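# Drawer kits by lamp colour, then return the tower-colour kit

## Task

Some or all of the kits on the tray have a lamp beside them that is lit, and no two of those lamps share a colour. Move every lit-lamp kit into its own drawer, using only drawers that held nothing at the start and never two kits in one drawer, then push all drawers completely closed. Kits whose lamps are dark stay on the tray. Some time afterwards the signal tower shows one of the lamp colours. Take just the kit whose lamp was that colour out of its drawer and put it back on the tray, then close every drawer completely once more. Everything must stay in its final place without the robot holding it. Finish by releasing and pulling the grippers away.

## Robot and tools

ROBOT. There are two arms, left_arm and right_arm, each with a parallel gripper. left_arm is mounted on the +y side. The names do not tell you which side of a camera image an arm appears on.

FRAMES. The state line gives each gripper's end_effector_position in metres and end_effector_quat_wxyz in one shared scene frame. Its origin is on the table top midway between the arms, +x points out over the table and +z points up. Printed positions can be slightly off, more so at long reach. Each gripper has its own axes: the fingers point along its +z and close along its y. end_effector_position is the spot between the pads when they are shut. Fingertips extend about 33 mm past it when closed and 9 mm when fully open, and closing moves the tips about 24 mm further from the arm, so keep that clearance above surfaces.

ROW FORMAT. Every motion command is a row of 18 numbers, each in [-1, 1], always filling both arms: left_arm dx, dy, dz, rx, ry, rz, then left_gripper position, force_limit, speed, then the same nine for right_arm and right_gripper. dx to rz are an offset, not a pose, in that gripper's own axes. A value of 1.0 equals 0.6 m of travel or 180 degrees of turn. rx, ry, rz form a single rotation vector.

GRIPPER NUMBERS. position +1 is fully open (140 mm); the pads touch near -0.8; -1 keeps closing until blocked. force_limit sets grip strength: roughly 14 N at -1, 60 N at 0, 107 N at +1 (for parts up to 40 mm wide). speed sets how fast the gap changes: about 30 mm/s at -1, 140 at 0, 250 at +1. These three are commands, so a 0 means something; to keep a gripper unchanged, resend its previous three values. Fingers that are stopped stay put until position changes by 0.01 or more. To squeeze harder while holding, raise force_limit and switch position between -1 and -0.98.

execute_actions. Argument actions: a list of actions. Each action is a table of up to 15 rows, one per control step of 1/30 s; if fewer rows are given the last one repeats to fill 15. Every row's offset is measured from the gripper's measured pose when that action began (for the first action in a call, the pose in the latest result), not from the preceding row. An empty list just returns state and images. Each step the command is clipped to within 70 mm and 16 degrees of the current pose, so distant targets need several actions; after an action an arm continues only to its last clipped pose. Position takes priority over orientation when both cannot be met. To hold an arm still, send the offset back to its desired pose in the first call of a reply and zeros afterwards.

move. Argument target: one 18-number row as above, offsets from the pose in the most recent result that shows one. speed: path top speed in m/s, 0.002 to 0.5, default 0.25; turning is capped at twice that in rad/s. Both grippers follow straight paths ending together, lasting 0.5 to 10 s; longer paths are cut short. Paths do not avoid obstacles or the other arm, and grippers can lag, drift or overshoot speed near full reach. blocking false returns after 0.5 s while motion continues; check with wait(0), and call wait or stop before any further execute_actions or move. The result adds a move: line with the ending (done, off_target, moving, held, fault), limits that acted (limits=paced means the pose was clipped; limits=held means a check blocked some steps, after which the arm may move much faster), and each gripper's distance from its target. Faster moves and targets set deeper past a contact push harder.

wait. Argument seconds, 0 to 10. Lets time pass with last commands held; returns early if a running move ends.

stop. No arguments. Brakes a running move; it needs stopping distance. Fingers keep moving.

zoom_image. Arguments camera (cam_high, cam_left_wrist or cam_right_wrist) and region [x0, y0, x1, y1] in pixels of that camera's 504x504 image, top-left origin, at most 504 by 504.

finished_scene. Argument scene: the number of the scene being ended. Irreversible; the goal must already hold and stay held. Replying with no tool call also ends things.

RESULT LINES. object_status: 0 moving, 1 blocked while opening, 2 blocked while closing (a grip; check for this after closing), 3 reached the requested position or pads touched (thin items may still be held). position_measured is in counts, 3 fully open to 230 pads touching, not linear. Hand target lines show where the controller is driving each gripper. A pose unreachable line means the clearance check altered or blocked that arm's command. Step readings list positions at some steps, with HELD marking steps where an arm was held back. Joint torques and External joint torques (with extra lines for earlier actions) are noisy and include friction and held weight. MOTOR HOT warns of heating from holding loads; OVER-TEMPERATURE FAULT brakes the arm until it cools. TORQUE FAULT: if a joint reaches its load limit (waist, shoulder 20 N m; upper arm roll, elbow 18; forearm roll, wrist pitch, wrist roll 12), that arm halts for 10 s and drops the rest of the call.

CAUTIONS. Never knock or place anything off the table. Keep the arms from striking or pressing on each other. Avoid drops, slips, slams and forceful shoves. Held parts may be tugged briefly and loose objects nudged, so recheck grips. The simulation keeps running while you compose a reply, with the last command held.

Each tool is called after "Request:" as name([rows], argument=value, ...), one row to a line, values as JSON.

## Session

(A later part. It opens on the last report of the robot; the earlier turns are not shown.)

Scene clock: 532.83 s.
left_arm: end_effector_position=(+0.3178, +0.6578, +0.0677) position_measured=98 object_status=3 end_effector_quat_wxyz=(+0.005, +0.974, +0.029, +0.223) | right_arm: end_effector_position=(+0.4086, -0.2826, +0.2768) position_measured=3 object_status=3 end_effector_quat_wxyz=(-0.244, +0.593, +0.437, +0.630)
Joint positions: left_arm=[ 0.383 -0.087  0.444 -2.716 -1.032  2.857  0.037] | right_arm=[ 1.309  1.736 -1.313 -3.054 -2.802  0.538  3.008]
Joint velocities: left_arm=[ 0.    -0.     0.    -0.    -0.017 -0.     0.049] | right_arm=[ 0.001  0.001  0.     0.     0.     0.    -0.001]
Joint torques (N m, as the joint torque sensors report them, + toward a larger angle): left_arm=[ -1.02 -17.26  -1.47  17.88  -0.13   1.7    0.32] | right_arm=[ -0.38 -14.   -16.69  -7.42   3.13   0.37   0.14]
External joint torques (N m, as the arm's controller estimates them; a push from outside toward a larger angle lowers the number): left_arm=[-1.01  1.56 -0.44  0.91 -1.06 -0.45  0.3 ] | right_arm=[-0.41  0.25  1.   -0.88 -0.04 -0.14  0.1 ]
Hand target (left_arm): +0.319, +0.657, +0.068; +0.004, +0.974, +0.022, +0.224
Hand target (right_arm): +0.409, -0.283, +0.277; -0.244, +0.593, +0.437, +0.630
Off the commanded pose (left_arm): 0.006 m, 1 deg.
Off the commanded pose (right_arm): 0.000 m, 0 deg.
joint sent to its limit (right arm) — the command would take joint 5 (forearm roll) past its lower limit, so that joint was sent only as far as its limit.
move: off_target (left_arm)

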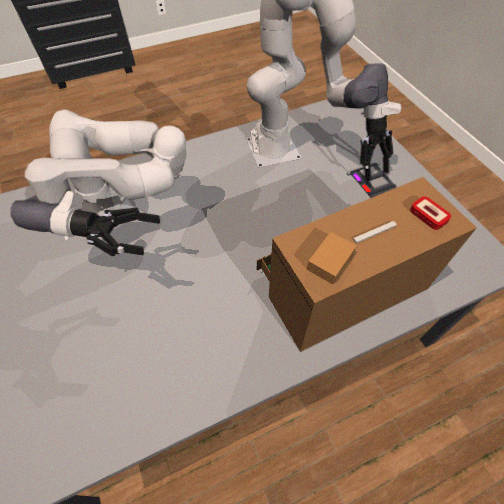

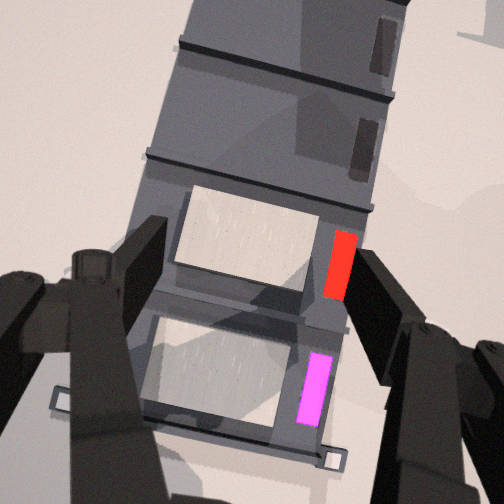

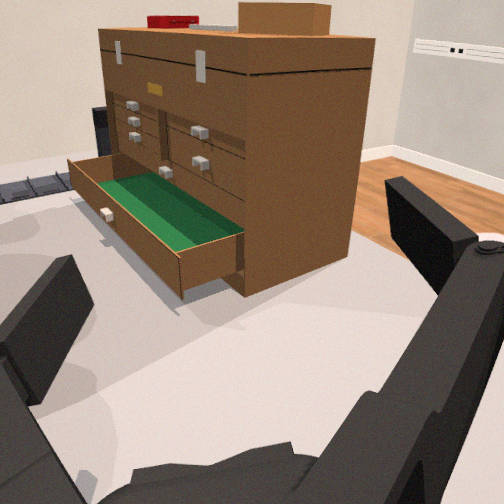

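Request:
move(target=[-0.005,-0.016,0.061,-0.008,0,0.017,0.25,0,-0.5,0,0,0,0,0,0,1,0,0], speed=0.04)

Request:
move(target=[0,0,0,0,0,0,-1,0,-0.5,0,0,0,0,0,0,1,0,0])

Request:
move(target=[0.1,0,-0.2,0,0,0,-1,0,-0.5,0,0,0,0,0,0,1,0,0], speed=0.1)

Scene clock: 536.40 s.
left_arm: end_effector_position=(+0.3296, +0.6688, +0.0338) position_measured=98 object_status=3 end_effector_quat_wxyz=(+0.011, +0.975, +0.009, +0.223) | right_arm: end_effector_position=(+0.4086, -0.2826, +0.2768) position_measured=3 object_status=3 end_effector_quat_wxyz=(-0.244, +0.593, +0.437, +0.630)
Joint positions: left_arm=[ 0.379  0.085  0.447 -2.608 -1.268  2.795  0.287] | right_arm=[ 1.309  1.736 -1.313 -3.054 -2.802  0.538  3.008]
Joint velocities: left_arm=[-0.     0.002  0.001  0.    -0.013 -0.     0.047] | right_arm=[-0.     0.    -0.001  0.     0.    -0.     0.   ]
Joint torques (N m, as the joint torque sensors report them, + toward a larger angle): left_arm=[  0.14 -19.07  -0.64  16.25  -0.38   0.54   0.52] | right_arm=[ -0.4  -13.76 -16.71  -7.28   3.12   0.35   0.12]
External joint torques (N m, as the arm's controller estimates them; a push from outside toward a larger angle lowers the number): left_arm=[ 0.05  3.96 -1.79  0.53 -1.15 -1.36  0.51] | right_arm=[-0.39  0.5   1.   -0.69 -0.06 -0.17  0.08]
Hand target (left_arm): +0.331, +0.667, +0.033; +0.013, +0.974, +0.000, +0.224
Hand target (right_arm): +0.409, -0.283, +0.277; -0.244, +0.593, +0.437, +0.630
Off the commanded pose (left_arm): 0.002 m, 1 deg.
Off the commanded pose (right_arm): 0.000 m, 0 deg.
joint sent to its limit (right arm) — the command would take joint 5 (forearm roll) past its lower limit, so that joint was sent only as far as its limit.
move: done

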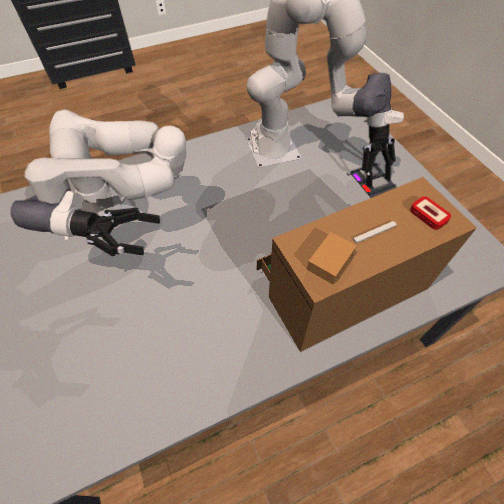

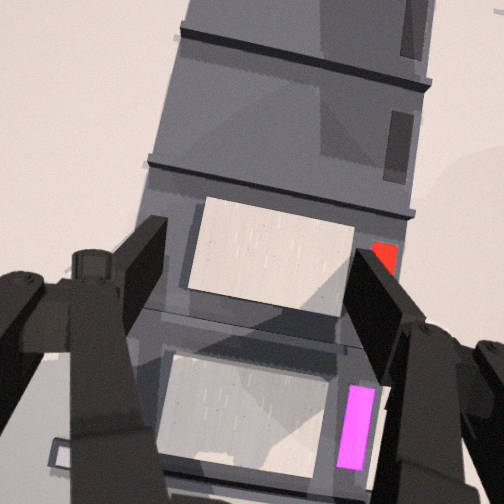

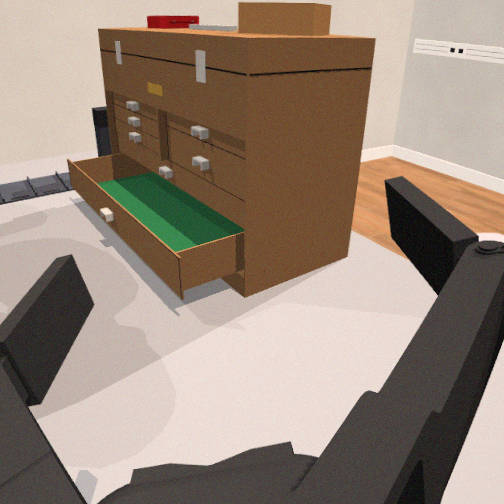

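Scene clock: 536.90 s.
left_arm: end_effector_position=(+0.3296, +0.6744, +0.0365) position_measured=132 object_status=2 end_effector_quat_wxyz=(+0.005, +0.974, +0.011, +0.224) | right_arm: end_effector_position=(+0.4086, -0.2826, +0.2768) position_measured=3 object_status=3 end_effector_quat_wxyz=(-0.244, +0.593, +0.437, +0.630)
Joint positions: left_arm=[ 0.38   0.083  0.45  -2.605 -1.268  2.804  0.288] | right_arm=[ 1.309  1.736 -1.313 -3.054 -2.802  0.538  3.008]
Joint velocities: left_arm=[-0.001  0.    -0.    -0.001  0.    -0.     0.001] | right_arm=[ 0.001  0.001  0.    -0.001  0.001  0.001  0.002]
Joint torques (N m, as the joint torque sensors report them, + toward a larger angle): left_arm=[ -0.44 -20.97  -1.04  13.49   0.73   0.64   0.18] | right_arm=[ -0.26 -13.89 -16.69  -7.38   3.15   0.36   0.12]
External joint torques (N m, as the arm's controller estimates them; a push from outside toward a larger angle lowers the number): left_arm=[-0.39  1.95 -2.02 -2.23 -0.05 -1.24  0.17] | right_arm=[-0.26  0.38  1.02 -0.72 -0.03 -0.16  0.08]
Hand target (left_arm): +0.330, +0.669, +0.034; +0.011, +0.975, +0.009, +0.223
Hand target (right_arm): +0.409, -0.283, +0.277; -0.244, +0.593, +0.437, +0.630
Off the commanded pose (left_arm): 0.006 m, 1 deg.
Off the commanded pose (right_arm): 0.000 m, 0 deg.
joint sent to its limit (right arm) — the command would take joint 5 (forearm roll) past its lower limit, so that joint was sent only as far as its limit.
move: off_target (left_arm)

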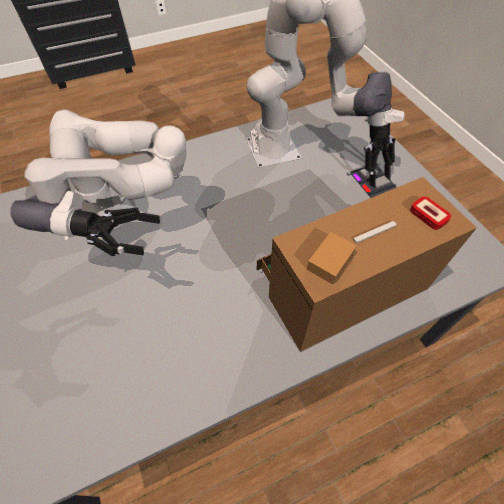

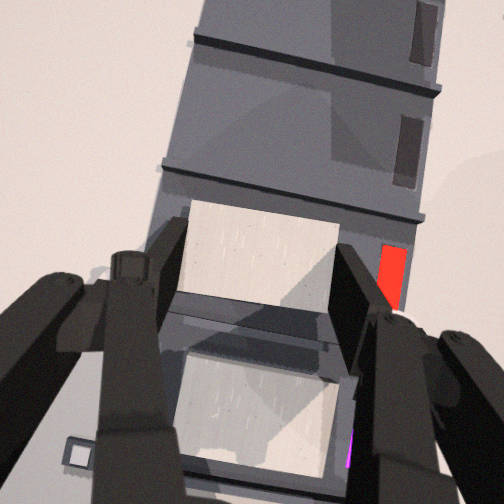

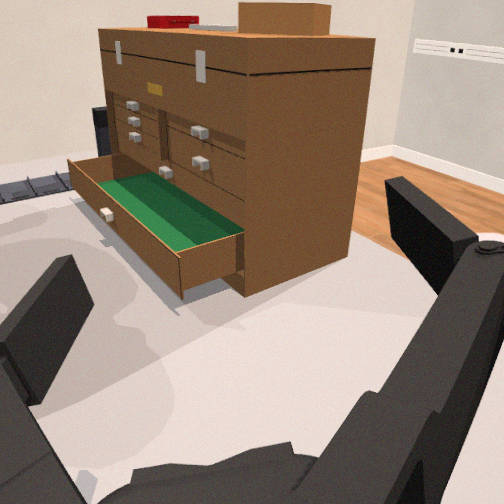

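Scene clock: 539.13 s.
left_arm: end_effector_position=(+0.3266, +0.6765, +0.1701) position_measured=132 object_status=2 end_effector_quat_wxyz=(+0.001, +0.976, +0.008, +0.219) | right_arm: end_effector_position=(+0.4086, -0.2826, +0.2768) position_measured=3 object_status=3 end_effector_quat_wxyz=(-0.244, +0.593, +0.437, +0.630)
Joint positions: left_arm=[ 0.719 -0.309  0.208 -2.663 -0.513  2.623 -0.379] | right_arm=[ 1.309  1.736 -1.313 -3.054 -2.802  0.538  3.008]
Joint velocities: left_arm=[ 0.007  0.001 -0.009  0.002 -0.003 -0.005 -0.03 ] | right_arm=[ 0.001  0.001 -0.    -0.001 -0.    -0.     0.   ]
Joint torques (N m, as the joint torque sensors report them, + toward a larger angle): left_arm=[  2.24 -18.03  -3.43  22.61   1.6    2.37  -0.01] | right_arm=[ -0.54 -14.   -16.67  -7.28   3.13   0.39   0.13]
External joint torques (N m, as the arm's controller estimates them; a push from outside toward a larger angle lowers the number): left_arm=[ 2.28 -0.03 -1.46  0.93  0.72 -0.27 -0.02] | right_arm=[-0.53  0.29  1.07 -0.67 -0.05 -0.13  0.09]
Hand target (left_arm): +0.327, +0.677, +0.171; +0.002, +0.976, +0.013, +0.219
Hand target (right_arm): +0.409, -0.283, +0.277; -0.244, +0.593, +0.437, +0.630
Off the commanded pose (left_arm): 0.004 m, 1 deg.
Off the commanded pose (right_arm): 0.000 m, 0 deg.
joint sent to its limit (right arm) — the command would take joint 5 (forearm roll) past its lower limit, so that joint was sent only as far as its limit.
move: off_target (left_arm)

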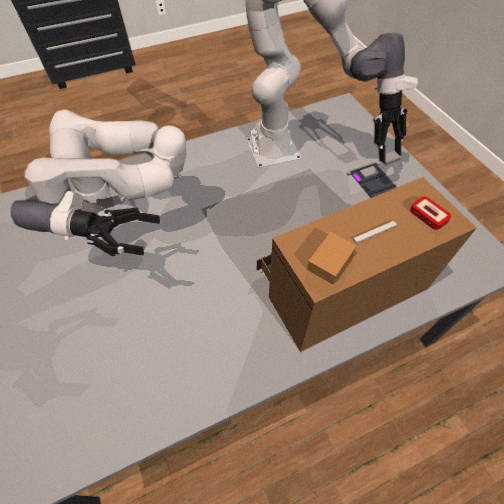

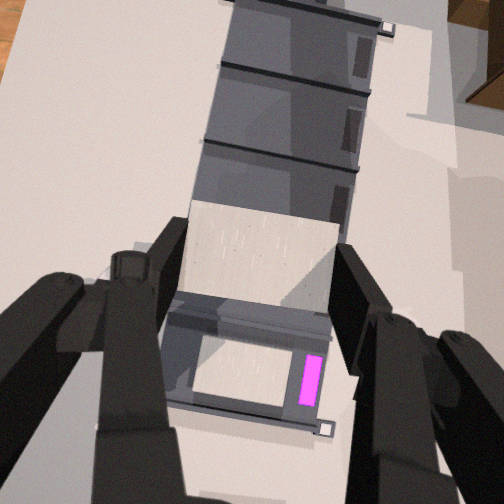

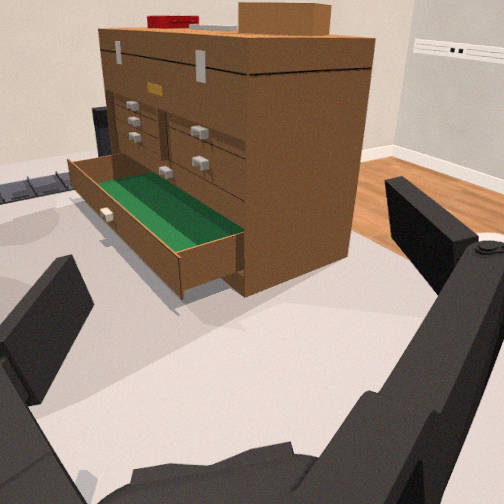

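Request:
move(target=[0.335,0.562,0.167,0,0,0,-1,0,-0.5,0,0,0,0,0,0,1,0,0], speed=0.15)

Request:
move(target=[-0.04,0,0.085,0,0,0,-1,0,-0.5,0,0,0,0,0,0,1,0,0], speed=0.05)

Scene clock: 546.33 s.
left_arm: end_effector_position=(+0.5588, +0.3404, +0.1701) position_measured=132 object_status=2 end_effector_quat_wxyz=(+0.001, +0.975, +0.002, +0.223) | right_arm: end_effector_position=(+0.4086, -0.2826, +0.2768) position_measured=3 object_status=3 end_effector_quat_wxyz=(-0.244, +0.593, +0.437, +0.630)
Joint positions: left_arm=[ 0.858 -0.014 -0.771 -2.42   0.038  2.859 -1.658] | right_arm=[ 1.309  1.736 -1.313 -3.054 -2.802  0.538  3.008]
Joint velocities: left_arm=[ 0.001 -0.    -0.     0.     0.022 -0.003 -0.055] | right_arm=[ 0.    -0.001 -0.002  0.    -0.001 -0.     0.   ]
Joint torques (N m, as the joint torque sensors report them, + toward a larger angle): left_arm=[  1.73 -19.81  -0.95  23.12   1.46   2.98  -0.14] | right_arm=[ -0.52 -13.99 -16.68  -7.5    3.16   0.38   0.14]
External joint torques (N m, as the arm's controller estimates them; a push from outside toward a larger angle lowers the number): left_arm=[ 1.68  1.76 -1.28  1.24  0.94 -0.35 -0.15] | right_arm=[-0.51  0.31  1.05 -0.91 -0.02 -0.14  0.1 ]
Hand target (left_arm): +0.560, +0.341, +0.171; +0.002, +0.975, +0.009, +0.223
Hand target (right_arm): +0.409, -0.283, +0.277; -0.244, +0.593, +0.437, +0.630
Off the commanded pose (left_arm): 0.004 m, 1 deg.
Off the commanded pose (right_arm): 0.000 m, 0 deg.
joint sent to its limit (right arm) — the command would take joint 5 (forearm roll) past its lower limit, so that joint was sent only as far as its limit.
move: off_target (left_arm)

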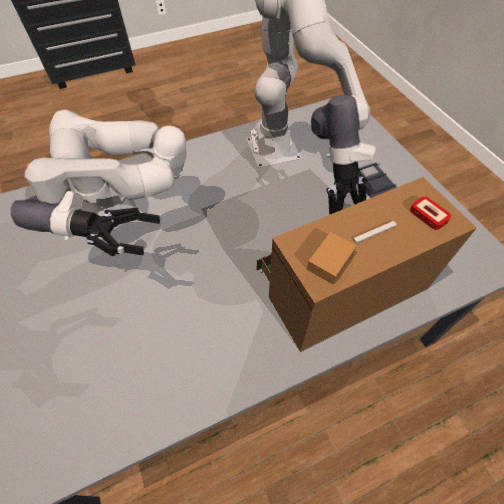

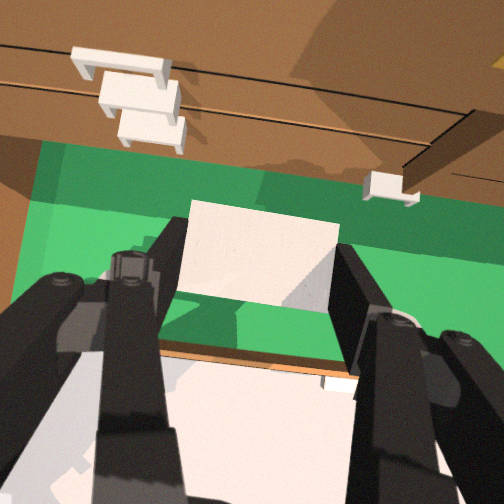

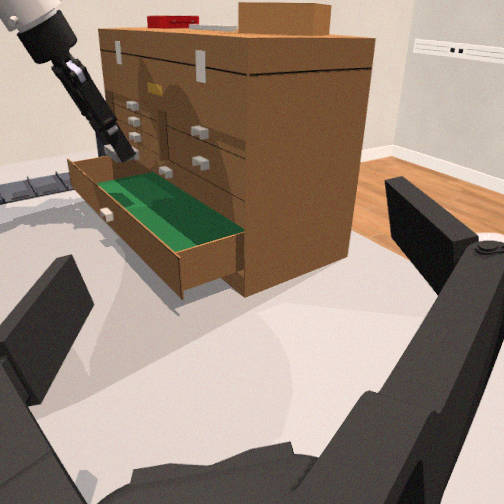

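Scene clock: 548.17 s.
left_arm: end_effector_position=(+0.5567, +0.3421, +0.1098) position_measured=132 object_status=2 end_effector_quat_wxyz=(-0.001, +0.976, -0.004, +0.218) | right_arm: end_effector_position=(+0.4086, -0.2826, +0.2768) position_measured=3 object_status=3 end_effector_quat_wxyz=(-0.244, +0.593, +0.437, +0.630)
Joint positions: left_arm=[ 0.71   0.144 -0.57  -2.431  0.418  2.981 -1.933] | right_arm=[ 1.309  1.736 -1.313 -3.054 -2.802  0.538  3.008]
Joint velocities: left_arm=[-0.037  0.001  0.036  0.002  0.016  0.006 -0.053] | right_arm=[ 0.    -0.     0.001 -0.     0.001 -0.    -0.002]
Joint torques (N m, as the joint torque sensors report them, + toward a larger angle): left_arm=[ -1.22 -28.42  -1.03  21.23   1.2    3.93  -0.08] | right_arm=[ -0.33 -13.99 -16.83  -7.47   3.15   0.38   0.16]
External joint torques (N m, as the arm's controller estimates them; a push from outside toward a larger angle lowers the number): left_arm=[-1.27 -0.61  1.23  1.16  1.05  0.67 -0.09] | right_arm=[-0.32  0.29  0.85 -0.84 -0.02 -0.15  0.12]
Hand target (left_arm): +0.560, +0.341, +0.113; +0.001, +0.975, +0.002, +0.223
Hand target (right_arm): +0.409, -0.283, +0.277; -0.244, +0.593, +0.437, +0.630
Off the commanded pose (left_arm): 0.005 m, 1 deg.
Off the commanded pose (right_arm): 0.000 m, 0 deg.
joint sent to its limit (right arm) — the command would take joint 5 (forearm roll) past its lower limit, so that joint was sent only as far as its limit.
move: off_target (left_arm)

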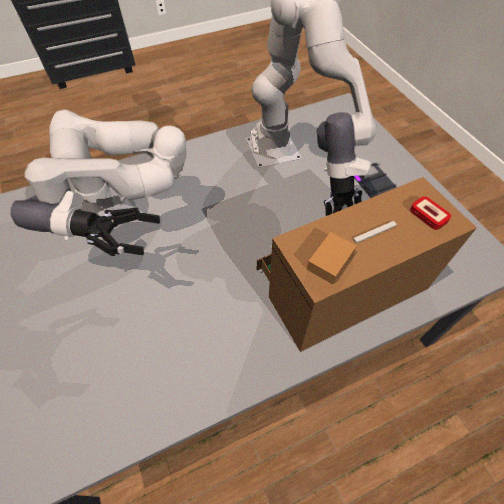

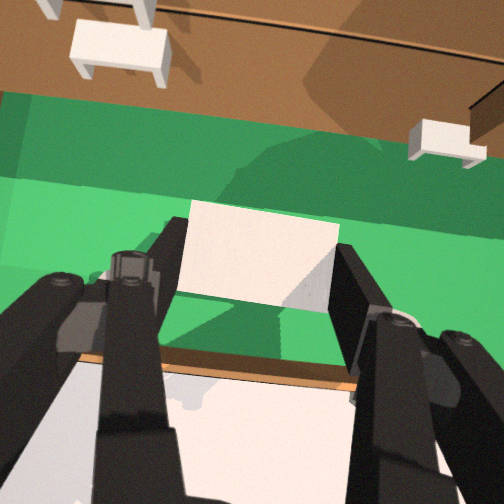

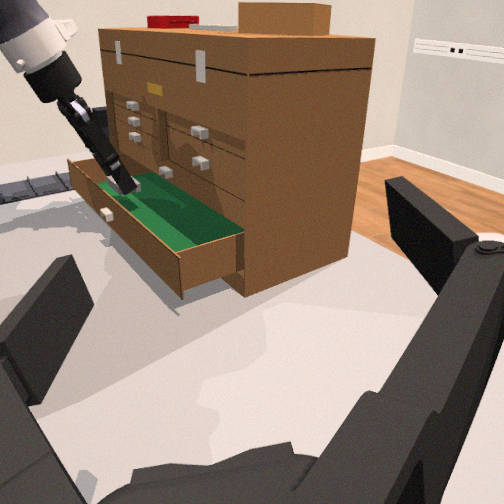

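Request:
move(target=[-0.012,0,0.027,0,0,0,-1,0,-0.5,0,0,0,0,0,0,1,0,0], speed=0.03)

Request:
zoom_image(camera="cam_right_wrist", region=[60,120,200,260])

Scene clock: 550.57 s.
left_arm: end_effector_position=(+0.5540, +0.3439, +0.0893) position_measured=132 object_status=2 end_effector_quat_wxyz=(-0.002, +0.977, -0.009, +0.214) | right_arm: end_effector_position=(+0.4086, -0.2826, +0.2768) position_measured=3 object_status=3 end_effector_quat_wxyz=(-0.244, +0.593, +0.437, +0.630)
Joint positions: left_arm=[ 0.633  0.188 -0.474 -2.426  0.516  3.008 -2.   ] | right_arm=[ 1.309  1.736 -1.313 -3.054 -2.802  0.538  3.008]
Joint velocities: left_arm=[-0.048 -0.     0.047  0.001  0.019  0.017 -0.041] | right_arm=[ 0.001 -0.    -0.001 -0.001  0.001  0.    -0.   ]
Joint torques (N m, as the joint torque sensors report them, + toward a larger angle): left_arm=[ -0.55 -29.04  -1.38  20.81   1.     3.87  -0.04] | right_arm=[ -0.42 -13.77 -16.78  -7.29   3.14   0.36   0.14]
External joint torques (N m, as the arm's controller estimates them; a push from outside toward a larger angle lowers the number): left_arm=[-0.72  0.79  1.04  1.56  0.97  0.7  -0.05] | right_arm=[-0.46  0.54  0.94 -0.7  -0.03 -0.16  0.1 ]
Hand target (left_arm): +0.557, +0.342, +0.092; -0.001, +0.976, -0.004, +0.218
Hand target (right_arm): +0.409, -0.283, +0.277; -0.244, +0.593, +0.437, +0.630
Off the commanded pose (left_arm): 0.005 m, 1 deg.
Off the commanded pose (right_arm): 0.000 m, 0 deg.
joint sent to its limit (right arm) — the command would take joint 5 (forearm roll) past its lower limit, so that joint was sent only as far as its limit.
move: off_target (left_arm)

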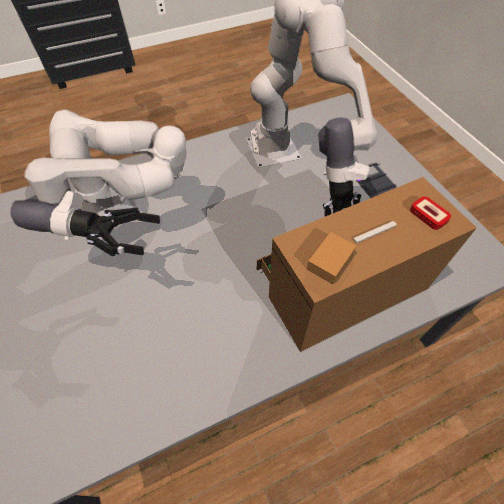

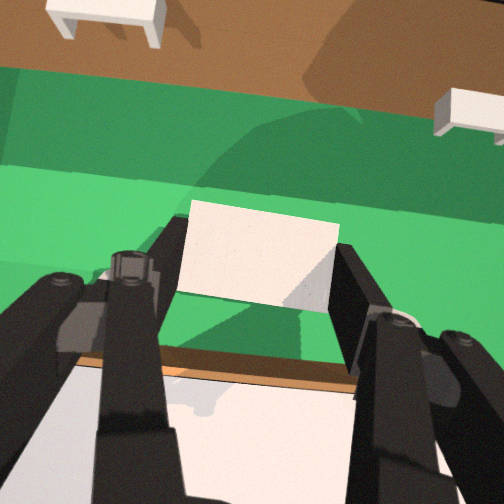

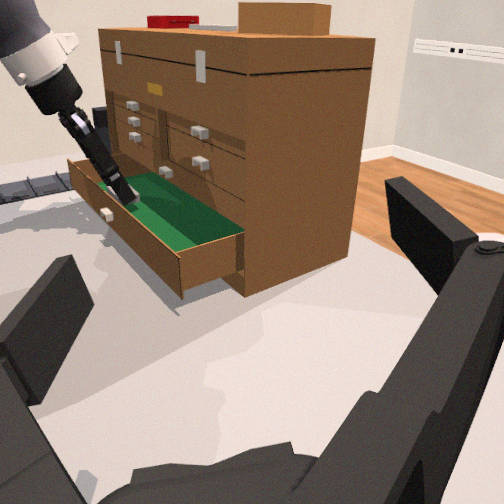

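Region (60, 120, 200, 260) of cam_right_wrist's 504x504 image, scaled by 3.600, with more detail than that image has.

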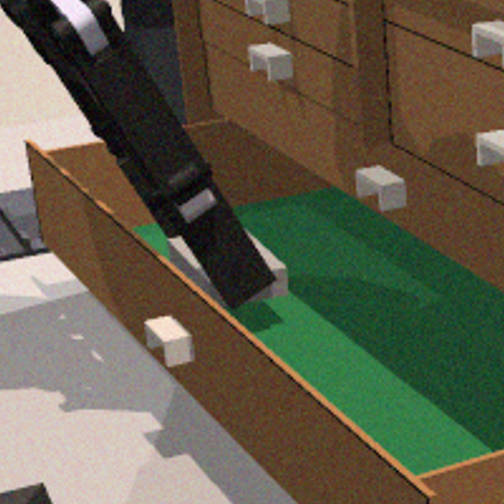

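Request:
move(target=[0,0,0.018,0,0,0,-1,0,-0.5,0,0,0,0,0,0,1,0,0], speed=0.02)

Request:
move(target=[0,0,0,0,0,0,0.25,0,-0.5,0,0,0,0,0,0,1,0,0])

Request:
move(target=[0,0,-0.15,0,0,0,0.25,0,-0.5,0,0,0,0,0,0,1,0,0], speed=0.1)

Request:
move(target=[-0.07,0.135,-0.03,0,0.07,0,0.1,0,0,0,0,0,0,0,0,1,0,0], speed=0.07)

Scene clock: 553.77 s.
left_arm: end_effector_position=(+0.5557, +0.3454, +0.0773) position_measured=132 object_status=2 end_effector_quat_wxyz=(-0.004, +0.978, -0.010, +0.210) | right_arm: end_effector_position=(+0.4086, -0.2826, +0.2768) position_measured=3 object_status=3 end_effector_quat_wxyz=(-0.244, +0.593, +0.437, +0.630)
Joint positions: left_arm=[ 0.584  0.221 -0.416 -2.409  0.563  3.017 -2.034] | right_arm=[ 1.309  1.736 -1.313 -3.054 -2.802  0.538  3.008]
Joint velocities: left_arm=[-0.028  0.     0.026  0.003  0.007  0.008 -0.02 ] | right_arm=[ 0.001 -0.001 -0.    -0.001 -0.    -0.    -0.   ]
Joint torques (N m, as the joint torque sensors report them, + toward a larger angle): left_arm=[ -1.23 -30.32  -2.76  19.89   0.84   3.82   0.07] | right_arm=[ -0.36 -13.93 -16.78  -7.31   3.13   0.39   0.12]
External joint torques (N m, as the arm's controller estimates them; a push from outside toward a larger angle lowers the number): left_arm=[-1.3   1.08 -0.1   0.85  0.85  0.66  0.06] | right_arm=[-0.4   0.35  0.92 -0.74 -0.05 -0.13  0.08]
Hand target (left_arm): +0.558, +0.344, +0.079; -0.003, +0.977, -0.009, +0.213
Hand target (right_arm): +0.409, -0.283, +0.277; -0.244, +0.593, +0.437, +0.630
Off the commanded pose (left_arm): 0.004 m, 1 deg.
Off the commanded pose (right_arm): 0.000 m, 0 deg.
joint sent to its limit (right arm) — the command would take joint 5 (forearm roll) past its lower limit, so that joint was sent only as far as its limit.
move: off_target (left_arm)

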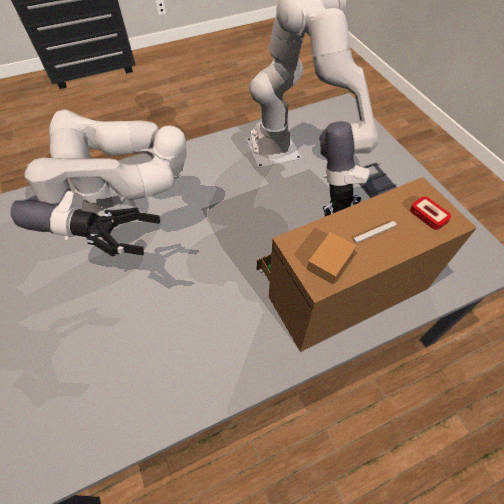

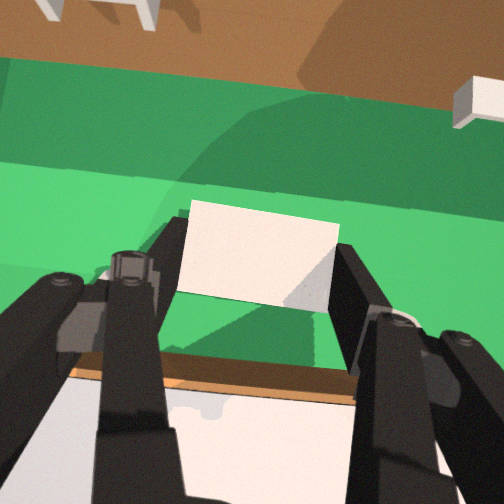

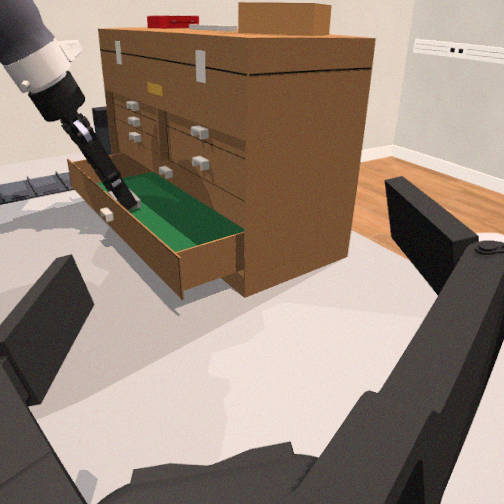

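Scene clock: 554.27 s.
left_arm: end_effector_position=(+0.5557, +0.3454, +0.0773) position_measured=98 object_status=3 end_effector_quat_wxyz=(-0.004, +0.978, -0.010, +0.210) | right_arm: end_effector_position=(+0.4086, -0.2826, +0.2768) position_measured=3 object_status=3 end_effector_quat_wxyz=(-0.244, +0.593, +0.437, +0.630)
Joint positions: left_arm=[ 0.584  0.221 -0.416 -2.409  0.563  3.017 -2.034] | right_arm=[ 1.309  1.736 -1.313 -3.054 -2.802  0.538  3.008]
Joint velocities: left_arm=[-0.    -0.     0.001 -0.    -0.001 -0.    -0.   ] | right_arm=[ 0.001 -0.001  0.001  0.002  0.001 -0.    -0.001]
Joint torques (N m, as the joint torque sensors report them, + toward a larger angle): left_arm=[  0.12 -30.74  -3.07  19.09  -0.07   3.18   0.21] | right_arm=[ -0.43 -13.91 -16.7   -7.05   3.16   0.39   0.15]
External joint torques (N m, as the arm's controller estimates them; a push from outside toward a larger angle lowers the number): left_arm=[-0.01  0.68 -0.49  0.01 -0.05  0.02  0.2 ] | right_arm=[-0.45  0.41  1.01 -0.46 -0.02 -0.14  0.11]
Hand target (left_arm): +0.556, +0.345, +0.077; -0.004, +0.978, -0.010, +0.210
Hand target (right_arm): +0.409, -0.283, +0.277; -0.244, +0.593, +0.437, +0.630
Off the commanded pose (left_arm): 0.000 m, 0 deg.
Off the commanded pose (right_arm): 0.000 m, 0 deg.
joint sent to its limit (right arm) — the command would take joint 5 (forearm roll) past its lower limit, so that joint was sent only as far as its limit.
move: done

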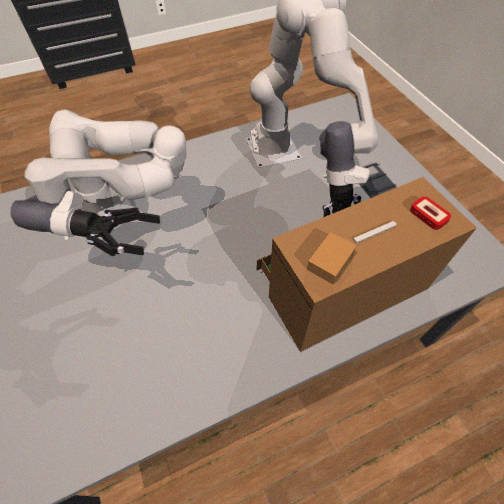

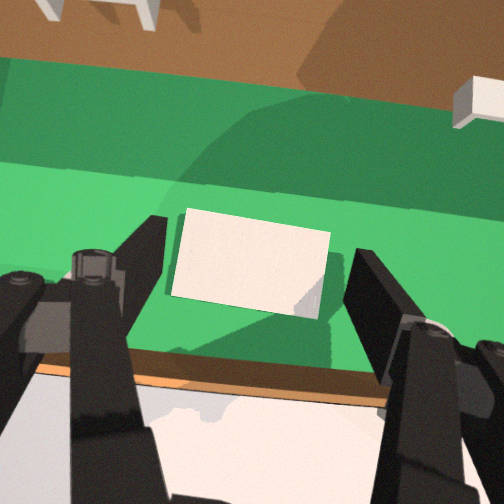

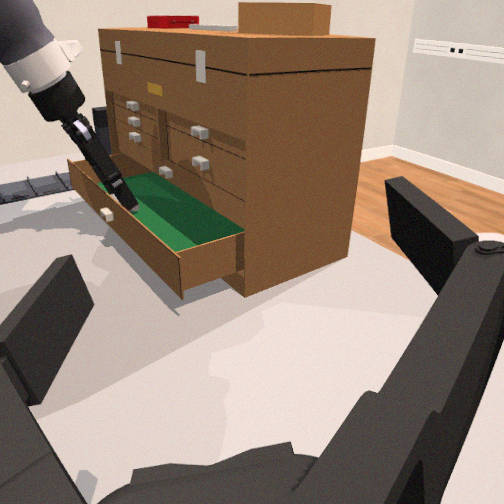

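Scene clock: 556.23 s.
left_arm: end_effector_position=(+0.5197, +0.3443, +0.1612) position_measured=98 object_status=3 end_effector_quat_wxyz=(-0.004, +0.978, -0.005, +0.210) | right_arm: end_effector_position=(+0.4086, -0.2826, +0.2768) position_measured=3 object_status=3 end_effector_quat_wxyz=(-0.244, +0.593, +0.437, +0.630)
Joint positions: left_arm=[ 0.552 -0.102 -0.475 -2.53  -0.056  2.862 -1.574] | right_arm=[ 1.309  1.736 -1.313 -3.054 -2.802  0.538  3.008]
Joint velocities: left_arm=[-0.011 -0.001  0.011 -0.001 -0.011 -0.001  0.045] | right_arm=[-0.001 -0.001 -0.    -0.001 -0.001  0.001  0.001]
Joint torques (N m, as the joint torque sensors report them, + toward a larger angle): left_arm=[ -1.44 -22.62   2.16  20.11  -0.66   2.83   0.25] | right_arm=[ -0.54 -14.   -16.73  -7.06   3.11   0.33   0.12]
External joint torques (N m, as the arm's controller estimates them; a push from outside toward a larger angle lowers the number): left_arm=[-1.41  0.61  1.   -1.27 -1.21 -0.47  0.24] | right_arm=[-0.52  0.31  0.95 -0.42 -0.06 -0.2   0.08]
Hand target (left_arm): +0.518, +0.344, +0.159; -0.004, +0.978, -0.011, +0.208
Hand target (right_arm): +0.409, -0.283, +0.277; -0.244, +0.593, +0.437, +0.630
Off the commanded pose (left_arm): 0.002 m, 1 deg.
Off the commanded pose (right_arm): 0.000 m, 0 deg.
joint sent to its limit (right arm) — the command would take joint 5 (forearm roll) past its lower limit, so that joint was sent only as far as its limit.
move: done

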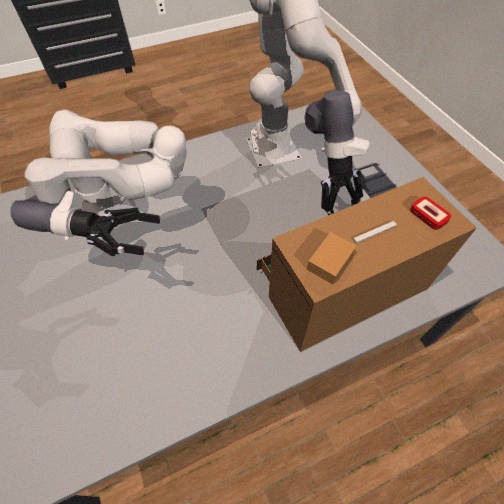

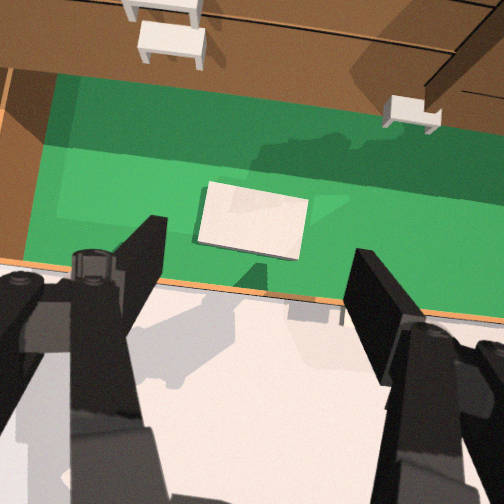

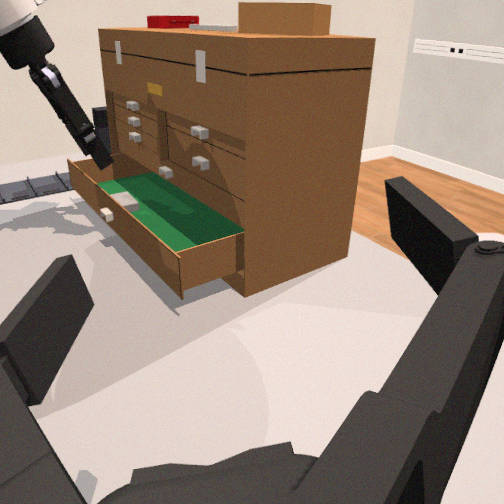

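Scene clock: 558.37 s.
left_arm: end_effector_position=(+0.4732, +0.2582, +0.1582) position_measured=117 object_status=3 end_effector_quat_wxyz=(-0.001, +0.949, -0.013, +0.314) | right_arm: end_effector_position=(+0.4086, -0.2826, +0.2768) position_measured=3 object_status=3 end_effector_quat_wxyz=(-0.244, +0.593, +0.437, +0.630)
Joint positions: left_arm=[ 0.645 -0.26  -0.828 -2.812 -0.145  3.243 -1.754] | right_arm=[ 1.309  1.736 -1.313 -3.054 -2.802  0.538  3.008]
Joint velocities: left_arm=[ 0.015 -0.005 -0.02   0.001 -0.015  0.011 -0.019] | right_arm=[-0.001  0.001  0.001  0.001 -0.002  0.001  0.   ]
Joint torques (N m, as the joint torque sensors report them, + toward a larger angle): left_arm=[  2.29 -13.2    2.29  17.71  -1.03   3.86  -0.09] | right_arm=[ -0.57 -13.72 -16.89  -7.08   3.14   0.38   0.16]
External joint torques (N m, as the arm's controller estimates them; a push from outside toward a larger angle lowers the number): left_arm=[ 2.28 -0.74 -1.92 -0.75 -1.14  0.4  -0.11] | right_arm=[-0.58  0.53  0.79 -0.5  -0.03 -0.15  0.12]
Hand target (left_arm): +0.473, +0.260, +0.159; +0.000, +0.949, -0.006, +0.316
Hand target (right_arm): +0.409, -0.283, +0.277; -0.244, +0.593, +0.437, +0.630
Off the commanded pose (left_arm): 0.006 m, 1 deg.
Off the commanded pose (right_arm): 0.000 m, 0 deg.
joint sent to its limit (right arm) — the command would take joint 5 (forearm roll) past its lower limit, so that joint was sent only as far as its limit.
move: off_target (left_arm)

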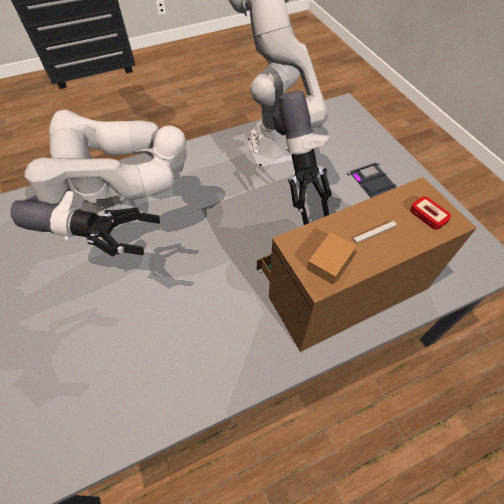

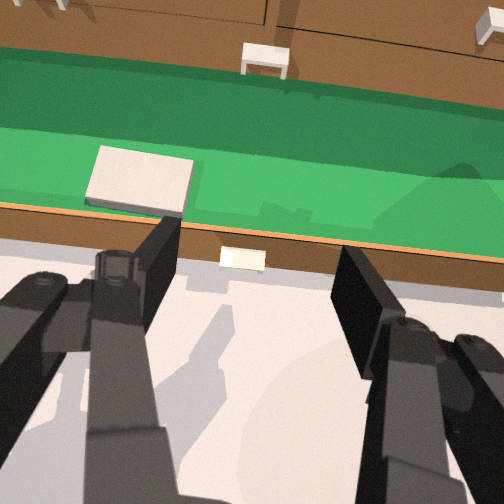

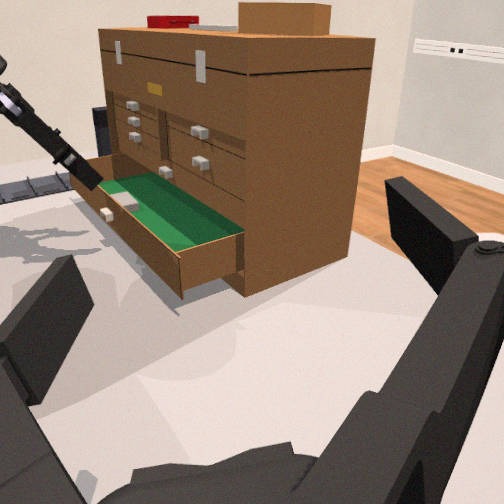

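Request:
move(target=[-0.052,-0.012,0.092,0,0,-0.008,0.1,0,0,0,0,0,0,0,0,1,0,0], speed=0.05)

Scene clock: 562.50 s.
left_arm: end_effector_position=(+0.4838, +0.2621, +0.0996) position_measured=117 object_status=3 end_effector_quat_wxyz=(+0.007, +0.949, -0.004, +0.316) | right_arm: end_effector_position=(+0.4086, -0.2826, +0.2768) position_measured=3 object_status=3 end_effector_quat_wxyz=(-0.244, +0.593, +0.437, +0.630)
Joint positions: left_arm=[ 1.711 -0.167 -1.865 -2.791 -0.09   3.459 -1.81 ] | right_arm=[ 1.309  1.736 -1.313 -3.054 -2.802  0.538  3.008]
Joint velocities: left_arm=[ 0.011 -0.001 -0.012  0.     0.     0.015 -0.009] | right_arm=[-0.     0.001 -0.001  0.002 -0.001  0.001 -0.002]
Joint torques (N m, as the joint torque sensors report them, + toward a larger angle): left_arm=[ 2.04  6.89  3.35 13.32 -0.89  3.8  -0.05] | right_arm=[ -0.27 -13.86 -16.62  -7.46   3.14   0.37   0.12]
External joint torques (N m, as the arm's controller estimates them; a push from outside toward a larger angle lowers the number): left_arm=[ 2.02 -1.31 -0.53 -1.84 -0.74  0.36 -0.07] | right_arm=[-0.32  0.41  1.08 -0.89 -0.04 -0.15  0.08]
Hand target (left_arm): +0.484, +0.263, +0.100; +0.008, +0.948, -0.000, +0.318
Hand target (right_arm): +0.409, -0.283, +0.277; -0.244, +0.593, +0.437, +0.630
Off the commanded pose (left_arm): 0.006 m, 1 deg.
Off the commanded pose (right_arm): 0.000 m, 0 deg.
joint sent to its limit (right arm) — the command would take joint 5 (forearm roll) past its lower limit, so that joint was sent only as far as its limit.
move: off_target (left_arm)

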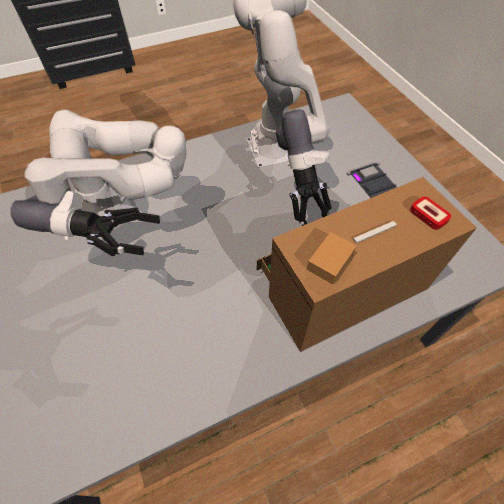

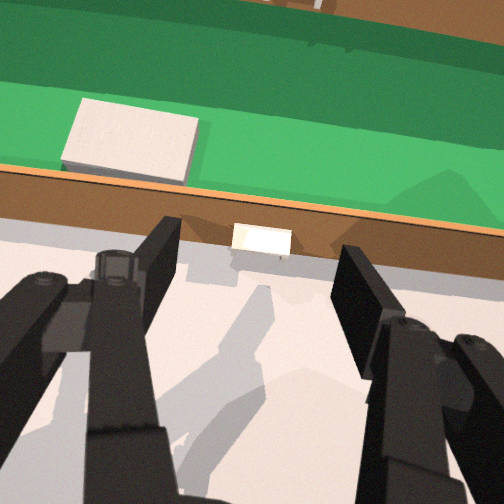

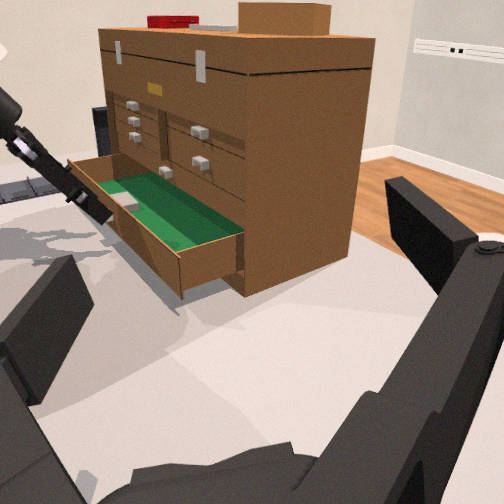

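Request:
move(target=[0.052,0.012,-0.092,0,0,0,0.1,0,0,0,0,0,0,0,0,1,0,0], speed=0.05)

Request:
move(target=[0.07,-0.135,0.03,0,-0.11,0,0.1,0,0,0,0,0,0,0,0,1,0,0], speed=0.07)

Scene clock: 567.60 s.
left_arm: end_effector_position=(+0.4742, +0.2587, +0.1591) position_measured=117 object_status=3 end_effector_quat_wxyz=(+0.003, +0.949, +0.000, +0.315) | right_arm: end_effector_position=(+0.4086, -0.2826, +0.2768) position_measured=3 object_status=3 end_effector_quat_wxyz=(-0.244, +0.593, +0.437, +0.630)
Joint positions: left_arm=[ 0.65  -0.26  -0.854 -2.807 -0.245  3.242 -1.702] | right_arm=[ 1.309  1.736 -1.313 -3.054 -2.802  0.538  3.008]
Joint velocities: left_arm=[-0.01   0.002  0.014  0.001  0.006 -0.014  0.011] | right_arm=[-0.001  0.001  0.001  0.     0.    -0.     0.   ]
Joint torques (N m, as the joint torque sensors report them, + toward a larger angle): left_arm=[ -0.74 -11.06   5.07  18.95   1.34   3.11   0.22] | right_arm=[ -0.51 -13.72 -16.93  -7.16   3.17   0.39   0.14]
External joint torques (N m, as the arm's controller estimates them; a push from outside toward a larger angle lowers the number): left_arm=[-0.81  1.06  0.79  0.68  1.1  -0.36  0.21] | right_arm=[-0.54  0.52  0.75 -0.58  0.   -0.13  0.1 ]
Hand target (left_arm): +0.474, +0.257, +0.158; +0.002, +0.950, -0.006, +0.313
Hand target (right_arm): +0.409, -0.283, +0.277; -0.244, +0.593, +0.437, +0.630
Off the commanded pose (left_arm): 0.005 m, 1 deg.
Off the commanded pose (right_arm): 0.000 m, 0 deg.
joint sent to its limit (right arm) — the command would take joint 5 (forearm roll) past its lower limit, so that joint was sent only as far as its limit.
move: off_target (left_arm)

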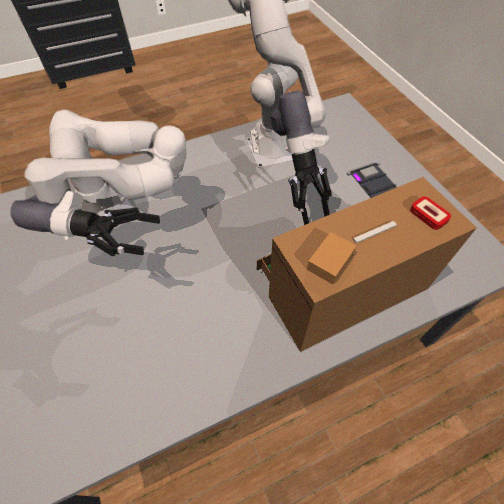

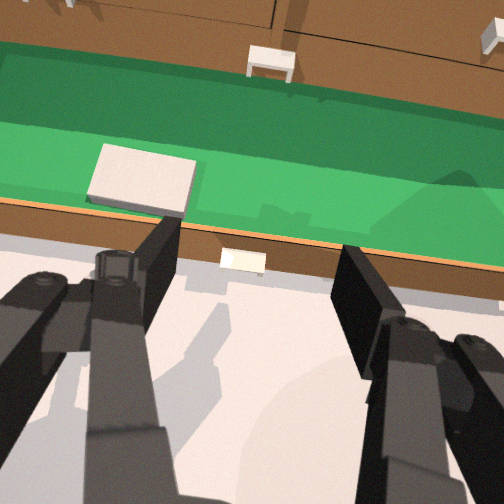

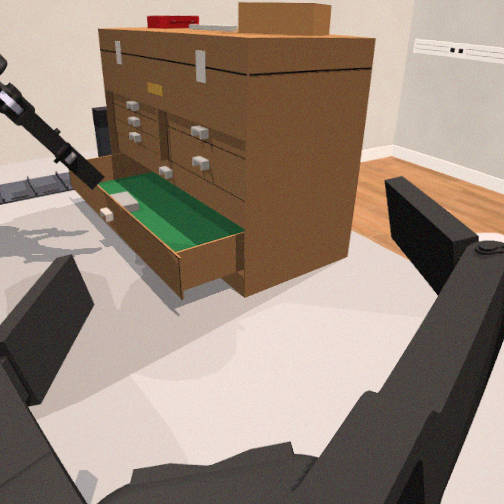

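Scene clock: 570.60 s.
left_arm: end_effector_position=(+0.5183, +0.3433, +0.1716) position_measured=117 object_status=3 end_effector_quat_wxyz=(+0.000, +0.989, +0.003, +0.150) | right_arm: end_effector_position=(+0.4086, -0.2826, +0.2768) position_measured=3 object_status=3 end_effector_quat_wxyz=(-0.244, +0.593, +0.437, +0.630)
Joint positions: left_arm=[ 0.688 -0.085 -0.603 -2.399 -0.065  2.628 -1.579] | right_arm=[ 1.309  1.736 -1.313 -3.054 -2.802  0.538  3.008]
Joint velocities: left_arm=[ 0.001 -0.001 -0.     0.001  0.002 -0.012 -0.001] | right_arm=[-0.     0.    -0.001  0.     0.    -0.    -0.001]
Joint torques (N m, as the joint torque sensors report them, + toward a larger angle): left_arm=[  2.51 -21.52   1.51  22.86   1.58   2.69   0.14] | right_arm=[ -0.57 -13.81 -16.82  -7.24   3.15   0.33   0.16]
External joint torques (N m, as the arm's controller estimates them; a push from outside toward a larger angle lowers the number): left_arm=[ 2.39  1.49  0.05  0.32  0.95 -0.45  0.13] | right_arm=[-0.64  0.46  0.89 -0.71 -0.02 -0.18  0.12]
Hand target (left_arm): +0.518, +0.345, +0.171; -0.001, +0.989, +0.002, +0.148
Hand target (right_arm): +0.409, -0.283, +0.277; -0.244, +0.593, +0.437, +0.630
Off the commanded pose (left_arm): 0.004 m, 1 deg.
Off the commanded pose (right_arm): 0.000 m, 0 deg.
joint sent to its limit (right arm) — the command would take joint 5 (forearm roll) past its lower limit, so that joint was sent only as far as its limit.
move: off_target (left_arm)

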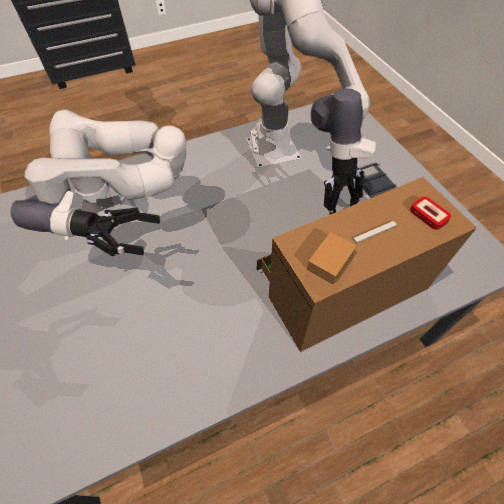

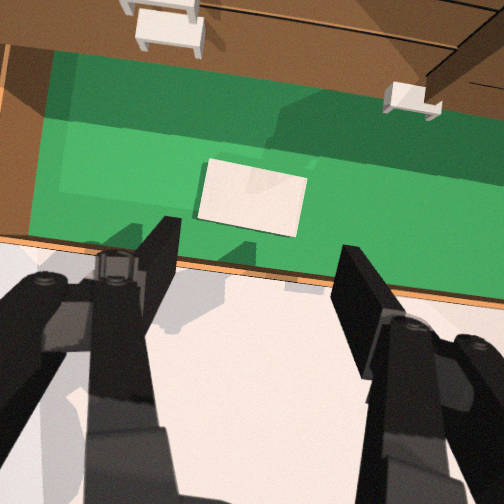

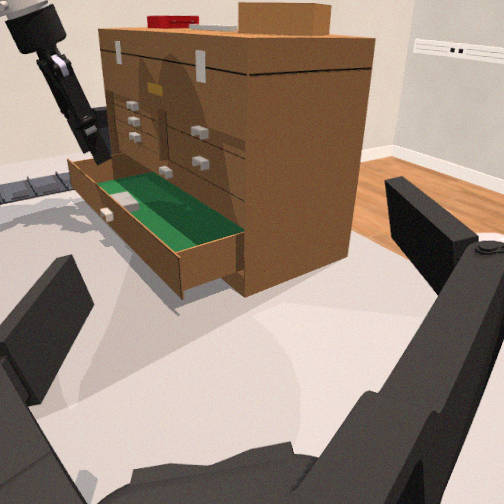

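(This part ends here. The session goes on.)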